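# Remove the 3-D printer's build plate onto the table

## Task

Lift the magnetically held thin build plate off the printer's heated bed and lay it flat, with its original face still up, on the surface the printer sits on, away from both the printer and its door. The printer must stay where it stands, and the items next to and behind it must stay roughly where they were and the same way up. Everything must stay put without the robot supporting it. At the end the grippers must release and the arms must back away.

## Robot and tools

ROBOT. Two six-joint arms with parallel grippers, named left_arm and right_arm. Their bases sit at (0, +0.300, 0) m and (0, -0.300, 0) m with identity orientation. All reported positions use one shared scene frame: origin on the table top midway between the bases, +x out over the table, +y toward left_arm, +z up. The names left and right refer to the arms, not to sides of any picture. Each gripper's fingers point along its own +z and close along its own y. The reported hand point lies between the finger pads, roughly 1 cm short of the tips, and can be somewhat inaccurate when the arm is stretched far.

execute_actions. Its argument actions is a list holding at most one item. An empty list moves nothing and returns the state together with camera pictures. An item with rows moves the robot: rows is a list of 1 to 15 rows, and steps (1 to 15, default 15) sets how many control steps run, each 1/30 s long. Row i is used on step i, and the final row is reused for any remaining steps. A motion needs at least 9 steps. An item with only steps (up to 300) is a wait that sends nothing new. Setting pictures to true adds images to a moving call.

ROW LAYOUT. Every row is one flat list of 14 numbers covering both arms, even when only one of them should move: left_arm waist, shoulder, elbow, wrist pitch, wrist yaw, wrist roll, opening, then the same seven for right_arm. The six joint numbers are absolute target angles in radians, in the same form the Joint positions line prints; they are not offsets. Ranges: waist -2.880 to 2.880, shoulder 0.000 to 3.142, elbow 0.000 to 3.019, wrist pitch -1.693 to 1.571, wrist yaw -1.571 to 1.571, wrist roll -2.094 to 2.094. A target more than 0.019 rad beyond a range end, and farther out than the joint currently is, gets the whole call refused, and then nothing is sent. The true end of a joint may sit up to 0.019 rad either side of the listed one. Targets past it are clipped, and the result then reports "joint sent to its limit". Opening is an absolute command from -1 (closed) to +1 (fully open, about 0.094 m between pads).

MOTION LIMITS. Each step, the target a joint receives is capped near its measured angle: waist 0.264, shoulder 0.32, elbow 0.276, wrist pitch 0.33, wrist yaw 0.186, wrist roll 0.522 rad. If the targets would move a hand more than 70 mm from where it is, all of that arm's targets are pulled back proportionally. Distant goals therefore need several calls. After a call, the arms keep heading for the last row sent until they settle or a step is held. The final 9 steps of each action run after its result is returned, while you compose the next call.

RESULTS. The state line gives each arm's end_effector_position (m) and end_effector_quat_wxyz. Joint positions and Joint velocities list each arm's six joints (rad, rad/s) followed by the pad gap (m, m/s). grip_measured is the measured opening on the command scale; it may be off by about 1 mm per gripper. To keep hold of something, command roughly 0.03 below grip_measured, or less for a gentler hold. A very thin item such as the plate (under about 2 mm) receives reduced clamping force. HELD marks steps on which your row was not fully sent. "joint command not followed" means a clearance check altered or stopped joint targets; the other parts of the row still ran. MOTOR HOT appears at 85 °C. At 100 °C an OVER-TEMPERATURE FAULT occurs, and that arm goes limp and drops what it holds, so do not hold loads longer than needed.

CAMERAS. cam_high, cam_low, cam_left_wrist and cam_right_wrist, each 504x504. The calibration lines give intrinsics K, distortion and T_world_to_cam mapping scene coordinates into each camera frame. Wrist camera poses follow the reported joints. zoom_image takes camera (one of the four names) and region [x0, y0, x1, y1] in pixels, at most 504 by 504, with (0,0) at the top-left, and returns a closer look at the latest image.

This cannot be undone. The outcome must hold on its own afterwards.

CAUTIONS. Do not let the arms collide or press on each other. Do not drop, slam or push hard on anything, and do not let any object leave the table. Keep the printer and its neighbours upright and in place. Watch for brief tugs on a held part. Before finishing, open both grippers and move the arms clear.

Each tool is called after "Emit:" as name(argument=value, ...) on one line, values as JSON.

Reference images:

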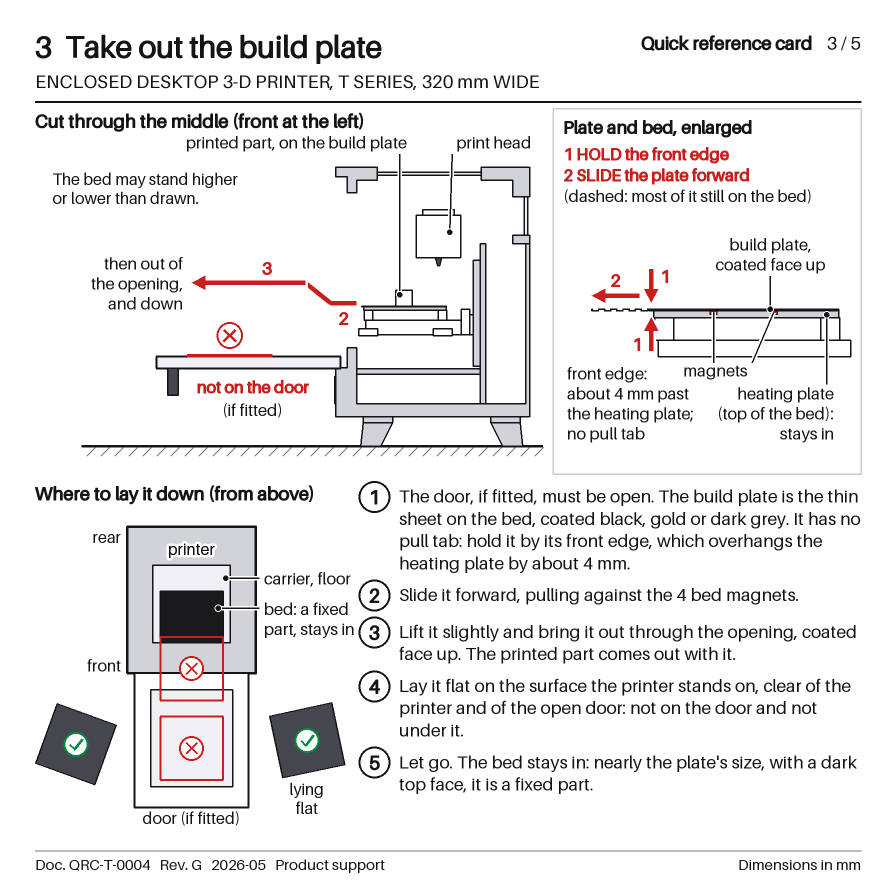

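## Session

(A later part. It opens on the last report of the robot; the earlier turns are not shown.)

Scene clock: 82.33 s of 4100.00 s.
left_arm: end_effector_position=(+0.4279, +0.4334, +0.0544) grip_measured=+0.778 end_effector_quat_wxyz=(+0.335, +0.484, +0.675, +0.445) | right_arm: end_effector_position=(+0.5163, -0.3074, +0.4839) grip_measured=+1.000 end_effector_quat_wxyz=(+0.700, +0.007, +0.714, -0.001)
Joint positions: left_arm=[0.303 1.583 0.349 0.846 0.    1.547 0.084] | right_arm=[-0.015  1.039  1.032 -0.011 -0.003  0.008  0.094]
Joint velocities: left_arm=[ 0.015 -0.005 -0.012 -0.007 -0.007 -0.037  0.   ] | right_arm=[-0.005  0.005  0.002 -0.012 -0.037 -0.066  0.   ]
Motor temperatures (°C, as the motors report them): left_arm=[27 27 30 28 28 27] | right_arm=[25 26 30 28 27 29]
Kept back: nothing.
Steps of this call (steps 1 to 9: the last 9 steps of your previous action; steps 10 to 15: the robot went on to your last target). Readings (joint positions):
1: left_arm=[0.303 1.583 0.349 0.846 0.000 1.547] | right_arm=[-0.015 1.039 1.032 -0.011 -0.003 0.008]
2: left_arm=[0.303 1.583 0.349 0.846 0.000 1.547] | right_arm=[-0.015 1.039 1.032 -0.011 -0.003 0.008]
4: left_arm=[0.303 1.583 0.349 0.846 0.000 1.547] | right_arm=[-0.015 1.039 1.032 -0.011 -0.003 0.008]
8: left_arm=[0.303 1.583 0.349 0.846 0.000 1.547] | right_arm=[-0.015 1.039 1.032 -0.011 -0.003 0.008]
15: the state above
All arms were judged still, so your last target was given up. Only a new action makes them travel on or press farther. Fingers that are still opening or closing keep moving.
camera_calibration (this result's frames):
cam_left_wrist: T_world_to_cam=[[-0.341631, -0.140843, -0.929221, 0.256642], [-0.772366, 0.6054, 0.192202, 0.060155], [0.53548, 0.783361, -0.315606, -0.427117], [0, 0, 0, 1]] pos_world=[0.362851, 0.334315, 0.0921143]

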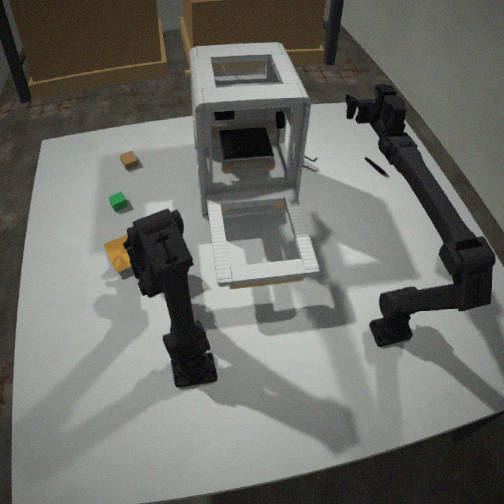

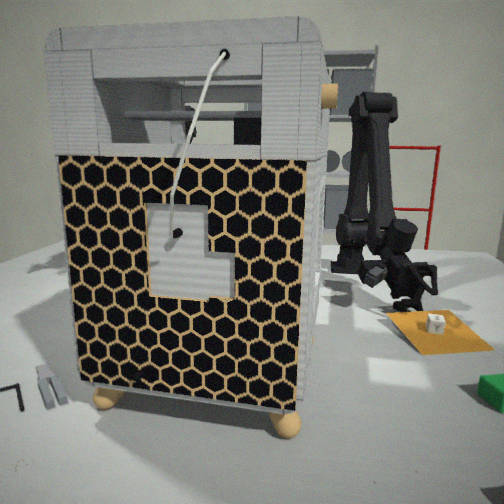

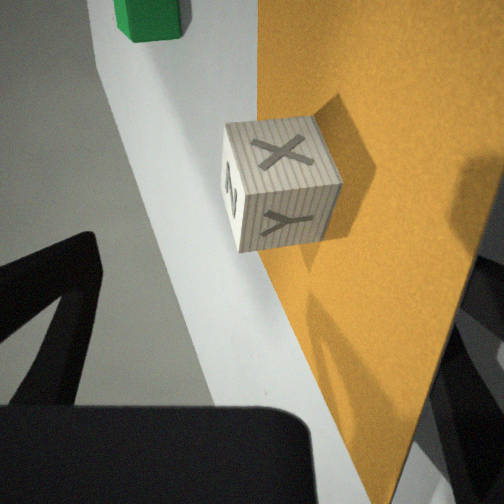

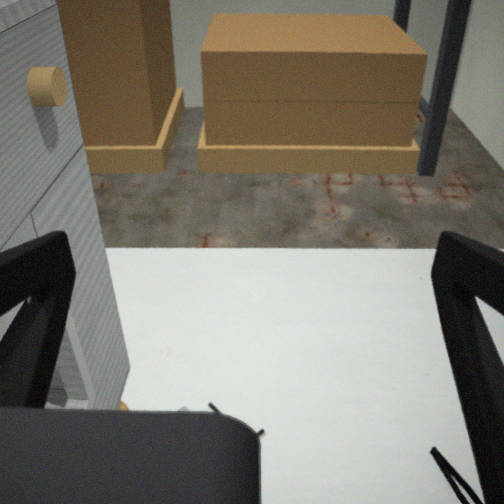

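Emit:
execute_actions(actions=[{"rows": [[0.306,1.564,0.359,0.860,0.002,1.547,0.79,-0.015,1.039,1.032,-0.011,-0.003,0.008,1],[0.306,1.560,0.359,0.860,0.002,1.547,0.80,-0.015,1.039,1.032,-0.011,-0.003,0.008,1],[0.306,1.556,0.359,0.860,0.002,1.547,0.81,-0.015,1.039,1.032,-0.011,-0.003,0.008,1],[0.306,1.5537,0.3575,0.860,0.002,1.547,0.82,-0.015,1.039,1.032,-0.011,-0.003,0.008,1],[0.306,1.5512,0.3545,0.860,0.002,1.547,0.83,-0.015,1.039,1.032,-0.011,-0.003,0.008,1],[0.306,1.5475,0.3500,0.860,0.002,1.547,0.83,-0.015,1.039,1.032,-0.011,-0.003,0.008,1],[0.306,1.5437,0.3456,0.860,0.002,1.547,0.83,-0.015,1.039,1.032,-0.011,-0.003,0.008,1],[0.306,1.5400,0.3411,0.860,0.002,1.547,0.83,-0.015,1.039,1.032,-0.011,-0.003,0.008,1],[0.306,1.5362,0.3366,0.860,0.002,1.547,0.83,-0.015,1.039,1.032,-0.011,-0.003,0.008,1],[0.306,1.5324,0.3321,0.860,0.002,1.547,0.83,-0.015,1.039,1.032,-0.011,-0.003,0.008,1],[0.306,1.5287,0.3276,0.860,0.002,1.547,0.83,-0.015,1.039,1.032,-0.011,-0.003,0.008,1],[0.306,1.5249,0.3232,0.860,0.002,1.547,0.83,-0.015,1.039,1.032,-0.011,-0.003,0.008,1],[0.306,1.5212,0.3187,0.860,0.002,1.547,0.83,-0.015,1.039,1.032,-0.011,-0.003,0.008,1],[0.306,1.5174,0.3142,0.860,0.002,1.547,0.83,-0.015,1.039,1.032,-0.011,-0.003,0.008,1],[0.306,1.5136,0.3097,0.860,0.002,1.547,0.83,-0.015,1.039,1.032,-0.011,-0.003,0.008,1]], "steps": 15}])

Emit:
execute_actions(actions=[{"rows": [[0.306,1.5099,0.3052,0.860,0.002,1.547,0.83,-0.015,1.039,1.032,-0.011,-0.003,0.008,1],[0.306,1.5061,0.3008,0.860,0.002,1.547,0.83,-0.015,1.039,1.032,-0.011,-0.003,0.008,1],[0.306,1.5024,0.2963,0.860,0.002,1.547,0.83,-0.015,1.039,1.032,-0.011,-0.003,0.008,1],[0.306,1.4986,0.2918,0.860,0.002,1.547,0.83,-0.015,1.039,1.032,-0.011,-0.003,0.008,1],[0.306,1.4948,0.2873,0.860,0.002,1.547,0.83,-0.015,1.039,1.032,-0.011,-0.003,0.008,1],[0.306,1.4911,0.2828,0.860,0.002,1.547,0.83,-0.015,1.039,1.032,-0.011,-0.003,0.008,1],[0.306,1.4873,0.2784,0.860,0.002,1.547,0.83,-0.015,1.039,1.032,-0.011,-0.003,0.008,1],[0.306,1.4836,0.2739,0.860,0.002,1.547,0.83,-0.015,1.039,1.032,-0.011,-0.003,0.008,1],[0.306,1.4798,0.2694,0.860,0.002,1.547,0.83,-0.015,1.039,1.032,-0.011,-0.003,0.008,1],[0.306,1.4760,0.2649,0.860,0.002,1.547,0.83,-0.015,1.039,1.032,-0.011,-0.003,0.008,1],[0.306,1.4723,0.2604,0.860,0.002,1.547,0.83,-0.015,1.039,1.032,-0.011,-0.003,0.008,1],[0.306,1.4685,0.2560,0.860,0.002,1.547,0.83,-0.015,1.039,1.032,-0.011,-0.003,0.008,1],[0.306,1.4648,0.2515,0.860,0.002,1.547,0.83,-0.015,1.039,1.032,-0.011,-0.003,0.008,1],[0.306,1.4622,0.2485,0.860,0.002,1.547,0.83,-0.015,1.039,1.032,-0.011,-0.003,0.008,1],[0.306,1.4610,0.2470,0.860,0.002,1.547,0.83,-0.015,1.039,1.032,-0.011,-0.003,0.008,1]], "steps": 15}])

Emit:
execute_actions(actions=[{"steps": 15}], pictures=true)

Scene clock: 86.20 s of 4100.00 s.
left_arm: end_effector_position=(+0.4280, +0.4335, +0.0553) grip_measured=+0.827 end_effector_quat_wxyz=(+0.336, +0.483, +0.674, +0.446) | right_arm: end_effector_position=(+0.5163, -0.3074, +0.4839) grip_measured=+1.000 end_effector_quat_wxyz=(+0.700, +0.007, +0.714, -0.001)
Joint positions: left_arm=[0.303 1.582 0.349 0.846 0.    1.547 0.086] | right_arm=[-0.015  1.039  1.032 -0.011 -0.003  0.008  0.094]
Joint velocities: left_arm=[-0.005 -0.044  0.012  0.007 -0.022  0.022  0.002] | right_arm=[-0.005  0.005 -0.002 -0.002  0.037 -0.007  0.   ]
Motor temperatures (°C, as the motors report them): left_arm=[27 27 30 28 28 27] | right_arm=[25 26 30 28 27 29]
Steps of this call (steps 1 to 90: nothing new was sent; then 0.67 s passed at rest; steps 91 to 96: the first 6 steps of this action). Readings (joint positions):
91: left_arm=[0.303 1.583 0.349 0.846 0.000 1.547] | right_arm=[-0.015 1.039 1.032 -0.011 -0.003 0.008]
92: left_arm=[0.303 1.583 0.349 0.846 0.000 1.547] | right_arm=[-0.015 1.039 1.032 -0.011 -0.003 0.008]
94: left_arm=[0.303 1.583 0.349 0.846 0.000 1.547] | right_arm=[-0.015 1.039 1.032 -0.011 -0.003 0.008]
96: the state above

Scene clock: 86.70 s of 4100.00 s.
left_arm: end_effector_position=(+0.4066, +0.4268, +0.0582) grip_measured=+0.828 end_effector_quat_wxyz=(+0.335, +0.484, +0.675, +0.445) | right_arm: end_effector_position=(+0.5163, -0.3074, +0.4839) grip_measured=+1.000 end_effector_quat_wxyz=(+0.700, +0.007, +0.714, -0.001)
Joint positions: left_arm=[0.303 1.524 0.29  0.846 0.    1.547 0.086] | right_arm=[-0.015  1.039  1.032 -0.011 -0.003  0.008  0.094]
Joint velocities: left_arm=[ 0.005 -0.093 -0.125  0.002  0.022 -0.007  0.001] | right_arm=[-0.015  0.005 -0.007 -0.022  0.007 -0.037  0.   ]
Motor temperatures (°C, as the motors report them): left_arm=[27 27 30 28 28 27] | right_arm=[25 26 30 28 27 29]
Steps of this call (steps 1 to 9: the last 9 steps of your previous action; steps 10 to 15: the first 6 steps of this action). Readings (joint positions):
10: left_arm=[0.303 1.541 0.313 0.846 0.000 1.547] | right_arm=[-0.015 1.039 1.032 -0.011 -0.003 0.008]
11: left_arm=[0.303 1.538 0.308 0.846 0.000 1.547] | right_arm=[-0.015 1.039 1.032 -0.011 -0.003 0.008]
13: left_arm=[0.303 1.531 0.299 0.846 0.000 1.547] | right_arm=[-0.015 1.039 1.032 -0.011 -0.003 0.008]
15: the state above

Scene clock: 87.20 s of 4100.00 s.
left_arm: end_effector_position=(+0.3895, +0.4214, +0.0578) grip_measured=+0.828 end_effector_quat_wxyz=(+0.334, +0.485, +0.676, +0.443) | right_arm: end_effector_position=(+0.5163, -0.3074, +0.4839) grip_measured=+1.000 end_effector_quat_wxyz=(+0.700, +0.007, +0.714, -0.001)
Joint positions: left_arm=[0.303 1.485 0.244 0.846 0.    1.547 0.086] | right_arm=[-0.015  1.039  1.032 -0.011 -0.003  0.008  0.094]
Joint velocities: left_arm=[-0.005  0.005 -0.012  0.017  0.007 -0.022  0.   ] | right_arm=[-0.005 -0.024 -0.002 -0.007 -0.037  0.066  0.   ]
Motor temperatures (°C, as the motors report them): left_arm=[27 27 30 28 28 27] | right_arm=[25 26 30 28 27 29]
Kept back: nothing.
Steps of this call (steps 1 to 9: the last 9 steps of your previous action; steps 10 to 15: the robot went on to your last target). Readings (joint positions):
1: left_arm=[0.303 1.520 0.286 0.846 0.000 1.547] | right_arm=[-0.015 1.039 1.032 -0.011 -0.003 0.008]
2: left_arm=[0.303 1.517 0.281 0.846 0.000 1.547] | right_arm=[-0.015 1.039 1.032 -0.011 -0.003 0.008]
4: left_arm=[0.303 1.509 0.273 0.846 0.000 1.547] | right_arm=[-0.015 1.039 1.032 -0.011 -0.003 0.008]
8: left_arm=[0.303 1.493 0.255 0.846 0.000 1.547] | right_arm=[-0.015 1.039 1.032 -0.011 -0.003 0.008]
15: the state above
camera_calibration (this result's frames):
cam_left_wrist: T_world_to_cam=[[-0.3467, -0.142429, -0.927099, 0.24744], [-0.771308, 0.605731, 0.195382, 0.0364038], [0.533745, 0.782818, -0.319864, -0.39495], [0, 0, 0, 1]] pos_world=[0.324669, 0.322366, 0.0959586]

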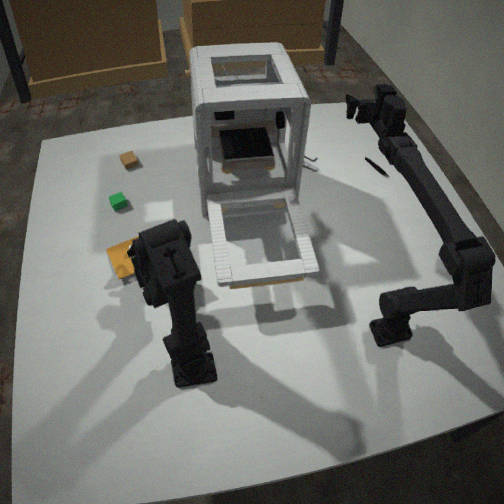

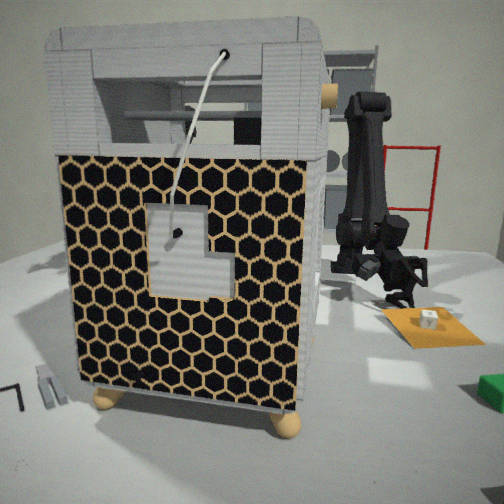

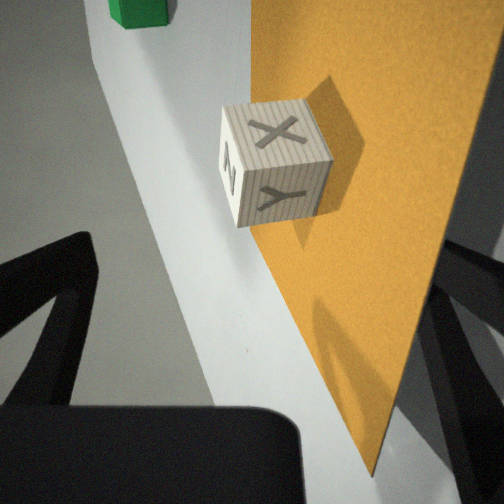

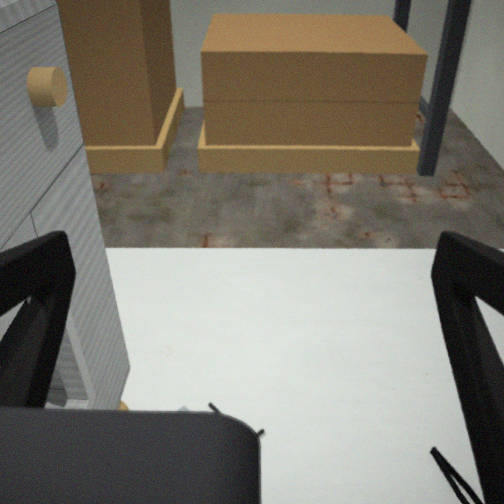

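Emit:
execute_actions(actions=[{"rows": [[0.306,1.461,0.260,0.850,0.002,1.547,0.83,-0.015,1.039,1.032,-0.011,-0.003,0.008,1],[0.306,1.461,0.274,0.840,0.002,1.547,0.83,-0.015,1.039,1.032,-0.011,-0.003,0.008,1],[0.306,1.460,0.285,0.832,0.002,1.547,0.83,-0.015,1.039,1.032,-0.011,-0.003,0.008,1],[0.306,1.4571,0.2890,0.8210,0.002,1.547,0.83,-0.015,1.039,1.032,-0.011,-0.003,0.008,1],[0.306,1.4496,0.2929,0.8011,0.002,1.547,0.83,-0.015,1.039,1.032,-0.011,-0.003,0.008,1],[0.306,1.4388,0.2988,0.7718,0.002,1.547,0.83,-0.015,1.039,1.032,-0.011,-0.003,0.008,1],[0.306,1.4257,0.3063,0.7351,0.002,1.547,0.83,-0.015,1.039,1.032,-0.011,-0.003,0.008,1],[0.306,1.4133,0.3138,0.6991,0.002,1.547,0.83,-0.015,1.039,1.032,-0.011,-0.003,0.008,1],[0.306,1.4019,0.3213,0.6641,0.002,1.547,0.83,-0.015,1.039,1.032,-0.011,-0.003,0.008,1],[0.306,1.3914,0.3288,0.6300,0.002,1.547,0.83,-0.015,1.039,1.032,-0.011,-0.003,0.008,1],[0.306,1.3816,0.3364,0.5965,0.002,1.547,0.83,-0.015,1.039,1.032,-0.011,-0.003,0.008,1],[0.306,1.3727,0.3448,0.5641,0.002,1.547,0.83,-0.015,1.039,1.032,-0.011,-0.003,0.008,1],[0.306,1.3647,0.3532,0.5325,0.002,1.547,0.83,-0.015,1.039,1.032,-0.011,-0.003,0.008,1],[0.306,1.3574,0.3617,0.5015,0.002,1.547,0.83,-0.015,1.039,1.032,-0.011,-0.003,0.008,1],[0.306,1.3511,0.3701,0.4716,0.002,1.547,0.83,-0.015,1.039,1.032,-0.011,-0.003,0.008,1]], "steps": 15}])

Emit:
execute_actions(actions=[{"rows": [[0.306,1.3456,0.3785,0.4426,0.002,1.547,0.83,-0.015,1.039,1.032,-0.011,-0.003,0.008,1],[0.306,1.3409,0.3870,0.4142,0.002,1.547,0.83,-0.015,1.039,1.032,-0.011,-0.003,0.008,1],[0.306,1.3370,0.3954,0.3865,0.002,1.547,0.83,-0.015,1.039,1.032,-0.011,-0.003,0.008,1],[0.306,1.3332,0.4038,0.3588,0.002,1.547,0.83,-0.015,1.039,1.032,-0.011,-0.003,0.008,1],[0.306,1.3293,0.4123,0.3310,0.002,1.547,0.83,-0.015,1.039,1.032,-0.011,-0.003,0.008,1],[0.306,1.3255,0.4207,0.3033,0.002,1.547,0.83,-0.015,1.039,1.032,-0.011,-0.003,0.008,1],[0.306,1.3217,0.4291,0.2756,0.002,1.547,0.83,-0.015,1.039,1.032,-0.011,-0.003,0.008,1],[0.306,1.3178,0.4376,0.2477,0.002,1.547,0.83,-0.015,1.039,1.032,-0.011,-0.003,0.008,1],[0.306,1.3140,0.4460,0.2200,0.002,1.547,0.83,-0.015,1.039,1.032,-0.011,-0.003,0.008,1],[0.306,1.3112,0.4537,0.1943,0.002,1.547,0.83,-0.015,1.039,1.032,-0.011,-0.003,0.008,1],[0.306,1.3085,0.4614,0.1684,0.002,1.547,0.83,-0.015,1.039,1.032,-0.011,-0.003,0.008,1],[0.306,1.3057,0.4690,0.1427,0.002,1.547,0.83,-0.015,1.039,1.032,-0.011,-0.003,0.008,1],[0.306,1.3030,0.4767,0.1170,0.002,1.547,0.83,-0.015,1.039,1.032,-0.011,-0.003,0.008,1],[0.306,1.3002,0.4844,0.0911,0.002,1.547,0.83,-0.015,1.039,1.032,-0.011,-0.003,0.008,1],[0.306,1.2974,0.4920,0.0654,0.002,1.547,0.83,-0.015,1.039,1.032,-0.011,-0.003,0.008,1]], "steps": 15}])

Emit:
execute_actions(actions=[{"rows": [[0.306,1.2948,0.4988,0.0407,0.002,1.547,0.83,-0.015,1.039,1.032,-0.011,-0.003,0.008,1],[0.306,1.2921,0.5046,0.0168,0.002,1.547,0.83,-0.015,1.039,1.032,-0.011,-0.003,0.008,1],[0.306,1.2895,0.5104,-0.0069,0.002,1.547,0.83,-0.015,1.039,1.032,-0.011,-0.003,0.008,1],[0.306,1.2869,0.5163,-0.0306,0.002,1.547,0.83,-0.015,1.039,1.032,-0.011,-0.003,0.008,1],[0.306,1.2843,0.5221,-0.0545,0.002,1.547,0.83,-0.015,1.039,1.032,-0.011,-0.003,0.008,1],[0.306,1.2817,0.5279,-0.0782,0.002,1.547,0.83,-0.015,1.039,1.032,-0.011,-0.003,0.008,1],[0.306,1.2791,0.5337,-0.1019,0.002,1.547,0.83,-0.015,1.039,1.032,-0.011,-0.003,0.008,1],[0.306,1.2768,0.5383,-0.1243,0.002,1.547,0.83,-0.015,1.039,1.032,-0.011,-0.003,0.008,1],[0.306,1.2745,0.5427,-0.1465,0.002,1.547,0.83,-0.015,1.039,1.032,-0.011,-0.003,0.008,1],[0.306,1.2722,0.5471,-0.1687,0.002,1.547,0.83,-0.015,1.039,1.032,-0.011,-0.003,0.008,1],[0.306,1.2699,0.5516,-0.1910,0.002,1.547,0.83,-0.015,1.039,1.032,-0.011,-0.003,0.008,1],[0.306,1.2676,0.5560,-0.2132,0.002,1.547,0.83,-0.015,1.039,1.032,-0.011,-0.003,0.008,1],[0.306,1.2658,0.5595,-0.2306,0.002,1.547,0.83,-0.015,1.039,1.032,-0.011,-0.003,0.008,1],[0.306,1.2646,0.5618,-0.2422,0.002,1.547,0.83,-0.015,1.039,1.032,-0.011,-0.003,0.008,1],[0.306,1.264,0.563,-0.248,0.002,1.547,0.83,-0.015,1.039,1.032,-0.011,-0.003,0.008,1]], "steps": 15}])

Emit:
execute_actions(actions=[{"steps": 15}], pictures=true)

Scene clock: 95.17 s of 4100.00 s.
left_arm: end_effector_position=(+0.3906, +0.4217, +0.0559) grip_measured=+0.828 end_effector_quat_wxyz=(+0.330, +0.487, +0.680, +0.438) | right_arm: end_effector_position=(+0.5163, -0.3074, +0.4839) grip_measured=+1.000 end_effector_quat_wxyz=(+0.700, +0.007, +0.714, -0.001)
Joint positions: left_arm=[0.303 1.48  0.252 0.818 0.    1.547 0.086] | right_arm=[-0.015  1.039  1.032 -0.011 -0.003  0.008  0.094]
Joint velocities: left_arm=[ 0.005 -0.132  0.095 -0.545 -0.051  0.007 -0.001] | right_arm=[ 0.005  0.005 -0.002  0.002 -0.022  0.022  0.   ]
Motor temperatures (°C, as the motors report them): left_arm=[27 27 29 28 28 27] | right_arm=[25 26 30 28 27 29]
Steps of this call (steps 1 to 15: the robot went on to your last target; steps 16 to 90: nothing new was sent; then 4.77 s passed at rest; steps 91 to 96: the first 6 steps of this action). Readings (joint positions):
91: left_arm=[0.303 1.485 0.244 0.846 0.000 1.547] | right_arm=[-0.015 1.039 1.032 -0.011 -0.003 0.008]
92: left_arm=[0.303 1.485 0.244 0.846 0.000 1.547] | right_arm=[-0.015 1.039 1.032 -0.011 -0.003 0.008]
94: left_arm=[0.303 1.484 0.246 0.842 0.000 1.547] | right_arm=[-0.015 1.039 1.032 -0.011 -0.003 0.008]
96: the state above

Scene clock: 95.67 s of 4100.00 s.
left_arm: end_effector_position=(+0.3981, +0.4241, +0.0528) grip_measured=+0.828 end_effector_quat_wxyz=(+0.276, +0.518, +0.723, +0.366) | right_arm: end_effector_position=(+0.5163, -0.3074, +0.4839) grip_measured=+1.000 end_effector_quat_wxyz=(+0.700, +0.007, +0.714, -0.001)
Joint positions: left_arm=[0.303 1.355 0.365 0.37  0.    1.547 0.086] | right_arm=[-0.015  1.039  1.032 -0.011 -0.003  0.008  0.094]
Joint velocities: left_arm=[-0.015 -0.083  0.222 -0.799 -0.051 -0.051 -0.001] | right_arm=[ 0.015  0.005 -0.002 -0.007  0.037 -0.022  0.   ]
Motor temperatures (°C, as the motors report them): left_arm=[27 27 29 28 28 27] | right_arm=[25 26 30 28 27 29]
Steps of this call (steps 1 to 9: the last 9 steps of your previous action; steps 10 to 15: the first 6 steps of this action). Readings (joint positions):
10: left_arm=[0.303 1.377 0.323 0.512 0.000 1.547] | right_arm=[-0.015 1.039 1.032 -0.011 -0.003 0.008]
11: left_arm=[0.303 1.370 0.331 0.483 0.000 1.547] | right_arm=[-0.015 1.039 1.032 -0.011 -0.003 0.008]
13: left_arm=[0.303 1.361 0.348 0.426 0.000 1.547] | right_arm=[-0.015 1.039 1.032 -0.011 -0.003 0.008]
15: the state above

Scene clock: 96.17 s of 4100.00 s.
left_arm: end_effector_position=(+0.3889, +0.4212, +0.0452) grip_measured=+0.828 end_effector_quat_wxyz=(+0.211, +0.546, +0.761, +0.280) | right_arm: end_effector_position=(+0.5163, -0.3074, +0.4839) grip_measured=+1.000 end_effector_quat_wxyz=(+0.700, +0.007, +0.714, -0.001)
Joint positions: left_arm=[ 0.303  1.309  0.474 -0.018  0.     1.547  0.086] | right_arm=[-0.015  1.039  1.032 -0.011 -0.003  0.008  0.094]
Joint velocities: left_arm=[-0.005 -0.132  0.222 -0.691 -0.022 -0.022 -0.   ] | right_arm=[-0.024 -0.005 -0.012 -0.002  0.051 -0.066  0.   ]
Motor temperatures (°C, as the motors report them): left_arm=[27 27 29 28 28 27] | right_arm=[25 26 30 28 27 29]
Steps of this call (steps 1 to 9: the last 9 steps of your previous action; steps 10 to 15: the first 6 steps of this action). Readings (joint positions):
10: left_arm=[0.303 1.326 0.437 0.101 0.000 1.547] | right_arm=[-0.015 1.039 1.032 -0.011 -0.003 0.008]
11: left_arm=[0.303 1.323 0.444 0.075 0.000 1.547] | right_arm=[-0.015 1.039 1.032 -0.011 -0.003 0.008]
13: left_arm=[0.303 1.317 0.458 0.028 0.000 1.547] | right_arm=[-0.015 1.039 1.032 -0.011 -0.003 0.008]
15: the state above

Scene clock: 96.67 s of 4100.00 s.
left_arm: end_effector_position=(+0.3710, +0.4156, +0.0419) grip_measured=+0.828 end_effector_quat_wxyz=(+0.170, +0.559, +0.780, +0.226) | right_arm: end_effector_position=(+0.5163, -0.3074, +0.4839) grip_measured=+1.000 end_effector_quat_wxyz=(+0.700, +0.007, +0.714, -0.001)
Joint positions: left_arm=[ 0.303  1.283  0.519 -0.233  0.     1.547  0.086] | right_arm=[-0.015  1.039  1.032 -0.011 -0.003  0.008  0.094]
Joint velocities: left_arm=[-0.005  0.005 -0.007  0.002 -0.037 -0.037  0.   ] | right_arm=[ 0.005 -0.015  0.002  0.017 -0.037 -0.007  0.   ]
Motor temperatures (°C, as the motors report them): left_arm=[27 27 29 28 28 27] | right_arm=[25 26 30 28 27 29]
Kept back: nothing.
Steps of this call (steps 1 to 9: the last 9 steps of your previous action; steps 10 to 15: the robot went on to your last target). Readings (joint positions):
1: left_arm=[0.303 1.305 0.481 -0.041 0.000 1.547] | right_arm=[-0.015 1.039 1.032 -0.011 -0.003 0.008]
2: left_arm=[0.303 1.302 0.488 -0.064 0.000 1.547] | right_arm=[-0.015 1.039 1.032 -0.011 -0.003 0.008]
4: left_arm=[0.303 1.295 0.500 -0.109 0.000 1.547] | right_arm=[-0.015 1.039 1.032 -0.011 -0.003 0.008]
8: left_arm=[0.303 1.286 0.516 -0.194 0.000 1.547] | right_arm=[-0.015 1.039 1.032 -0.011 -0.003 0.008]
15: the state above
camera_calibration (this result's frames):
cam_left_wrist: T_world_to_cam=[[-0.785684, -0.279809, -0.551731, 0.429733], [-0.572064, 0.668084, 0.475822, -0.0828398], [0.235463, 0.689471, -0.684972, -0.220867], [0, 0, 0, 1]] pos_world=[0.342251, 0.327868, 0.125227]

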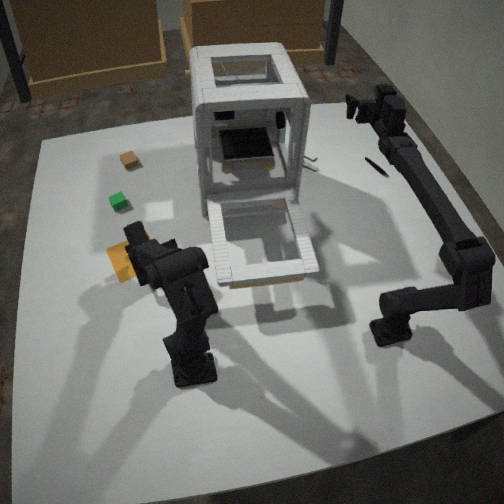

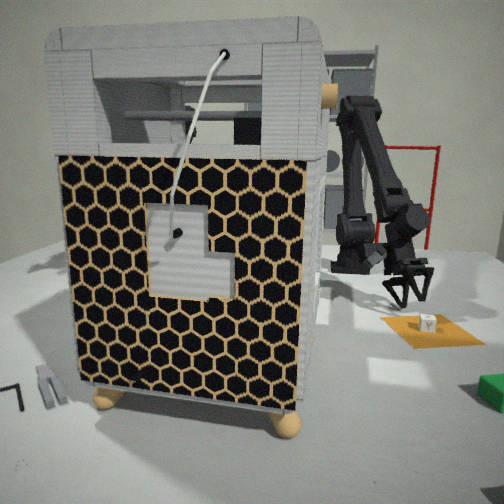

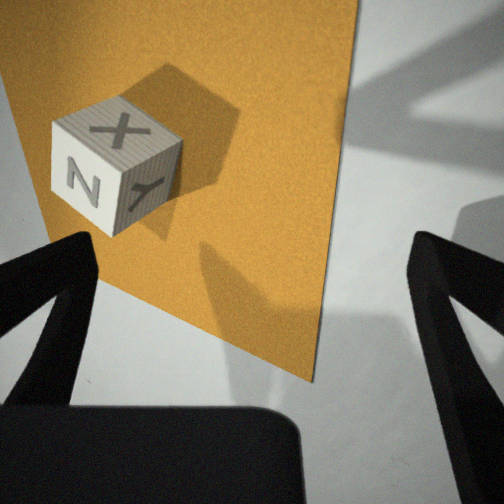

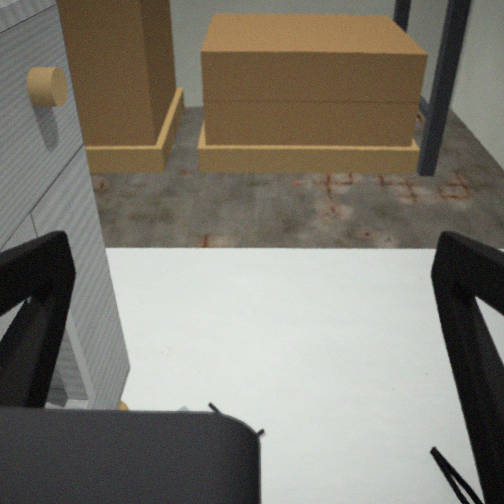

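Emit:
execute_actions(actions=[{"rows": [[0.306,1.2613,0.563,-0.248,0.002,1.547,0.83,-0.015,1.039,1.032,-0.011,-0.003,0.008,1],[0.306,1.2535,0.563,-0.248,0.002,1.547,0.83,-0.015,1.039,1.032,-0.011,-0.003,0.008,1],[0.306,1.2412,0.563,-0.248,0.002,1.547,0.83,-0.015,1.039,1.032,-0.011,-0.003,0.008,1],[0.306,1.2248,0.563,-0.248,0.002,1.547,0.83,-0.015,1.039,1.032,-0.011,-0.003,0.008,1],[0.306,1.2048,0.563,-0.248,0.002,1.547,0.83,-0.015,1.039,1.032,-0.011,-0.003,0.008,1],[0.306,1.1818,0.563,-0.248,0.002,1.547,0.83,-0.015,1.039,1.032,-0.011,-0.003,0.008,1],[0.306,1.1563,0.563,-0.248,0.002,1.547,0.83,-0.015,1.039,1.032,-0.011,-0.003,0.008,1],[0.306,1.1288,0.563,-0.248,0.002,1.547,0.83,-0.015,1.039,1.032,-0.011,-0.003,0.008,1],[0.306,1.0997,0.563,-0.248,0.002,1.547,0.83,-0.015,1.039,1.032,-0.011,-0.003,0.008,1],[0.306,1.0696,0.563,-0.248,0.002,1.547,0.83,-0.015,1.039,1.032,-0.011,-0.003,0.008,1],[0.306,1.0390,0.563,-0.248,0.002,1.547,0.83,-0.015,1.039,1.032,-0.011,-0.003,0.008,1],[0.306,1.0084,0.563,-0.248,0.002,1.547,0.83,-0.015,1.039,1.032,-0.011,-0.003,0.008,1],[0.306,0.9783,0.563,-0.248,0.002,1.547,0.83,-0.015,1.039,1.032,-0.011,-0.003,0.008,1],[0.306,0.9492,0.563,-0.248,0.002,1.547,0.83,-0.015,1.039,1.032,-0.011,-0.003,0.008,1],[0.306,0.9217,0.563,-0.248,0.002,1.547,0.83,-0.015,1.039,1.032,-0.011,-0.003,0.008,1]], "steps": 15}])

Emit:
execute_actions(actions=[{"rows": [[0.306,0.8962,0.563,-0.248,0.002,1.547,0.83,-0.015,1.039,1.032,-0.011,-0.003,0.008,1],[0.306,0.8732,0.563,-0.248,0.002,1.547,0.83,-0.015,1.039,1.032,-0.011,-0.003,0.008,1],[0.306,0.8532,0.563,-0.248,0.002,1.547,0.83,-0.015,1.039,1.032,-0.011,-0.003,0.008,1],[0.306,0.8368,0.563,-0.248,0.002,1.547,0.83,-0.015,1.039,1.032,-0.011,-0.003,0.008,1],[0.306,0.8245,0.563,-0.248,0.002,1.547,0.83,-0.015,1.039,1.032,-0.011,-0.003,0.008,1],[0.306,0.8167,0.563,-0.248,0.002,1.547,0.83,-0.015,1.039,1.032,-0.011,-0.003,0.008,1],[0.306,0.814,0.563,-0.248,0.002,1.547,0.83,-0.015,1.039,1.032,-0.011,-0.003,0.008,1]], "steps": 9}])

Emit:
execute_actions(actions=[{"steps": 14}], pictures=true)

Scene clock: 98.10 s of 4100.00 s.
left_arm: end_effector_position=(+0.3728, +0.4162, +0.0527) grip_measured=+0.828 end_effector_quat_wxyz=(+0.178, +0.557, +0.776, +0.236) | right_arm: end_effector_position=(+0.5163, -0.3074, +0.4839) grip_measured=+1.000 end_effector_quat_wxyz=(+0.700, +0.007, +0.714, -0.001)
Joint positions: left_arm=[ 0.303  1.253  0.519 -0.236  0.     1.547  0.086] | right_arm=[-0.015  1.039  1.032 -0.011 -0.003  0.008  0.094]
Joint velocities: left_arm=[-0.024 -0.444 -0.002 -0.027  0.022 -0.007  0.   ] | right_arm=[ 0.005 -0.005 -0.002  0.012  0.051 -0.037  0.   ]
Motor temperatures (°C, as the motors report them): left_arm=[27 27 30 28 28 27] | right_arm=[25 26 30 28 27 29]
Steps of this call (steps 1 to 15: the robot went on to your last target; steps 16 to 37: nothing new was sent; steps 38 to 43: the first 6 steps of this action). Readings (joint positions):
38: left_arm=[0.303 1.283 0.519 -0.234 0.000 1.547] | right_arm=[-0.015 1.039 1.032 -0.011 -0.003 0.008]
39: left_arm=[0.303 1.282 0.519 -0.234 0.000 1.547] | right_arm=[-0.015 1.039 1.032 -0.011 -0.003 0.008]
41: left_arm=[0.303 1.275 0.519 -0.234 0.000 1.547] | right_arm=[-0.015 1.039 1.032 -0.011 -0.003 0.008]
43: the state above

Scene clock: 98.40 s of 4100.00 s.
left_arm: end_effector_position=(+0.3798, +0.4184, +0.1532) grip_measured=+0.828 end_effector_quat_wxyz=(+0.253, +0.529, +0.737, +0.336) | right_arm: end_effector_position=(+0.5163, -0.3074, +0.4839) grip_measured=+1.000 end_effector_quat_wxyz=(+0.700, +0.007, +0.714, -0.001)
Joint positions: left_arm=[ 0.303  0.984  0.519 -0.237  0.     1.547  0.086] | right_arm=[-0.015  1.039  1.032 -0.011 -0.003  0.008  0.094]
Joint velocities: left_arm=[-0.015 -0.962 -0.027 -0.007  0.022  0.007 -0.   ] | right_arm=[ 0.005  0.015 -0.002  0.007 -0.11  -0.037  0.   ]
Motor temperatures (°C, as the motors report them): left_arm=[27 27 30 28 28 27] | right_arm=[25 26 30 28 27 29]
Kept back: the last 9 steps of this action.
Steps of this call (steps 1 to 9: the last 9 steps of your previous action). Readings (joint positions):
1: left_arm=[0.303 1.235 0.519 -0.237 0.000 1.547] | right_arm=[-0.015 1.039 1.032 -0.011 -0.003 0.008]
2: left_arm=[0.303 1.212 0.519 -0.237 0.000 1.547] | right_arm=[-0.015 1.039 1.032 -0.011 -0.003 0.008]
4: left_arm=[0.303 1.155 0.519 -0.237 0.000 1.547] | right_arm=[-0.015 1.039 1.032 -0.011 -0.003 0.008]
8: left_arm=[0.303 1.018 0.519 -0.237 0.000 1.547] | right_arm=[-0.015 1.039 1.032 -0.011 -0.003 0.008]
9: the state above

Scene clock: 98.87 s of 4100.00 s.
left_arm: end_effector_position=(+0.3708, +0.4155, +0.2173) grip_measured=+0.828 end_effector_quat_wxyz=(+0.299, +0.505, +0.705, +0.397) | right_arm: end_effector_position=(+0.5163, -0.3074, +0.4839) grip_measured=+1.000 end_effector_quat_wxyz=(+0.700, +0.007, +0.714, -0.001)
Joint positions: left_arm=[ 0.303  0.812  0.519 -0.237  0.     1.547  0.086] | right_arm=[-0.015  1.039  1.032 -0.011 -0.003  0.008  0.094]
Joint velocities: left_arm=[-0.005 -0.015  0.002 -0.012 -0.037 -0.022 -0.   ] | right_arm=[-0.015 -0.015  0.007  0.002 -0.051  0.022  0.   ]
Motor temperatures (°C, as the motors report them): left_arm=[27 27 30 28 28 27] | right_arm=[25 26 30 28 27 29]
Kept back: nothing.
Steps of this call (steps 1 to 9: the last 9 steps of your previous action; steps 10 to 14: the robot went on to your last target). Readings (joint positions):
1: left_arm=[0.303 0.952 0.519 -0.237 0.000 1.547] | right_arm=[-0.015 1.039 1.032 -0.011 -0.003 0.008]
2: left_arm=[0.303 0.923 0.519 -0.237 0.000 1.547] | right_arm=[-0.015 1.039 1.032 -0.011 -0.003 0.008]
4: left_arm=[0.303 0.872 0.519 -0.237 0.000 1.547] | right_arm=[-0.015 1.039 1.032 -0.011 -0.003 0.008]
8: left_arm=[0.303 0.815 0.519 -0.237 0.000 1.547] | right_arm=[-0.015 1.039 1.032 -0.011 -0.003 0.008]
14: the state above
camera_calibration (this result's frames):
cam_left_wrist: T_world_to_cam=[[-0.462892, -0.178791, -0.868196, 0.433446], [-0.741282, 0.615128, 0.26855, -0.0365878], [0.486037, 0.767888, -0.417272, -0.284289], [0, 0, 0, 1]] pos_world=[0.311692, 0.318305, 0.267516]

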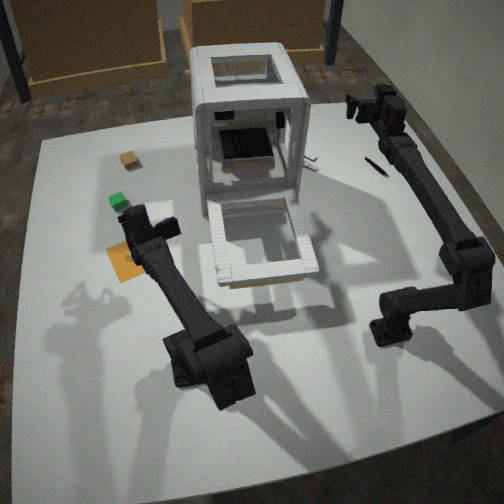

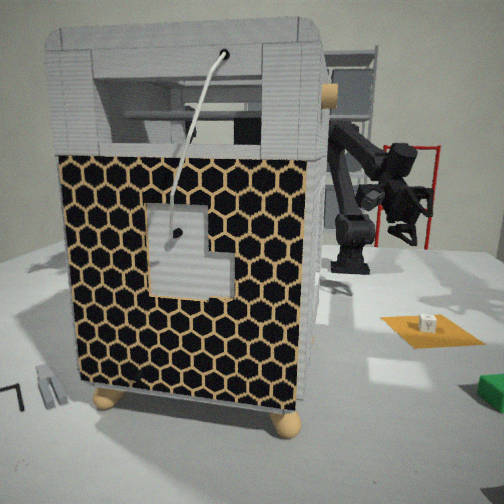

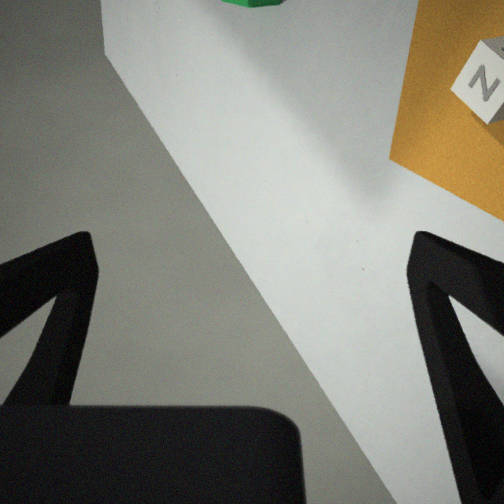

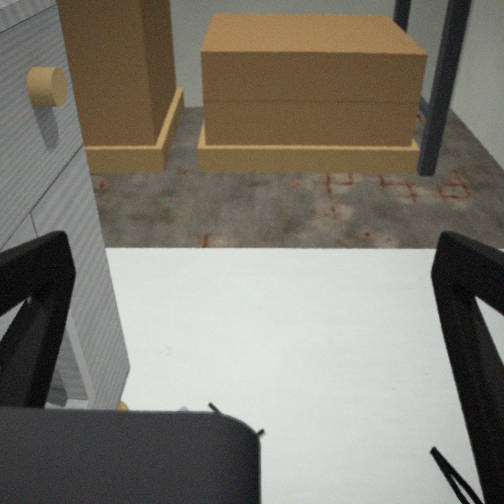

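The plate lies flat on the table, clear of the printer and door, and the arm is clear.

Emit:
finished_scene(scene=1)

The scene is finished: the task was done.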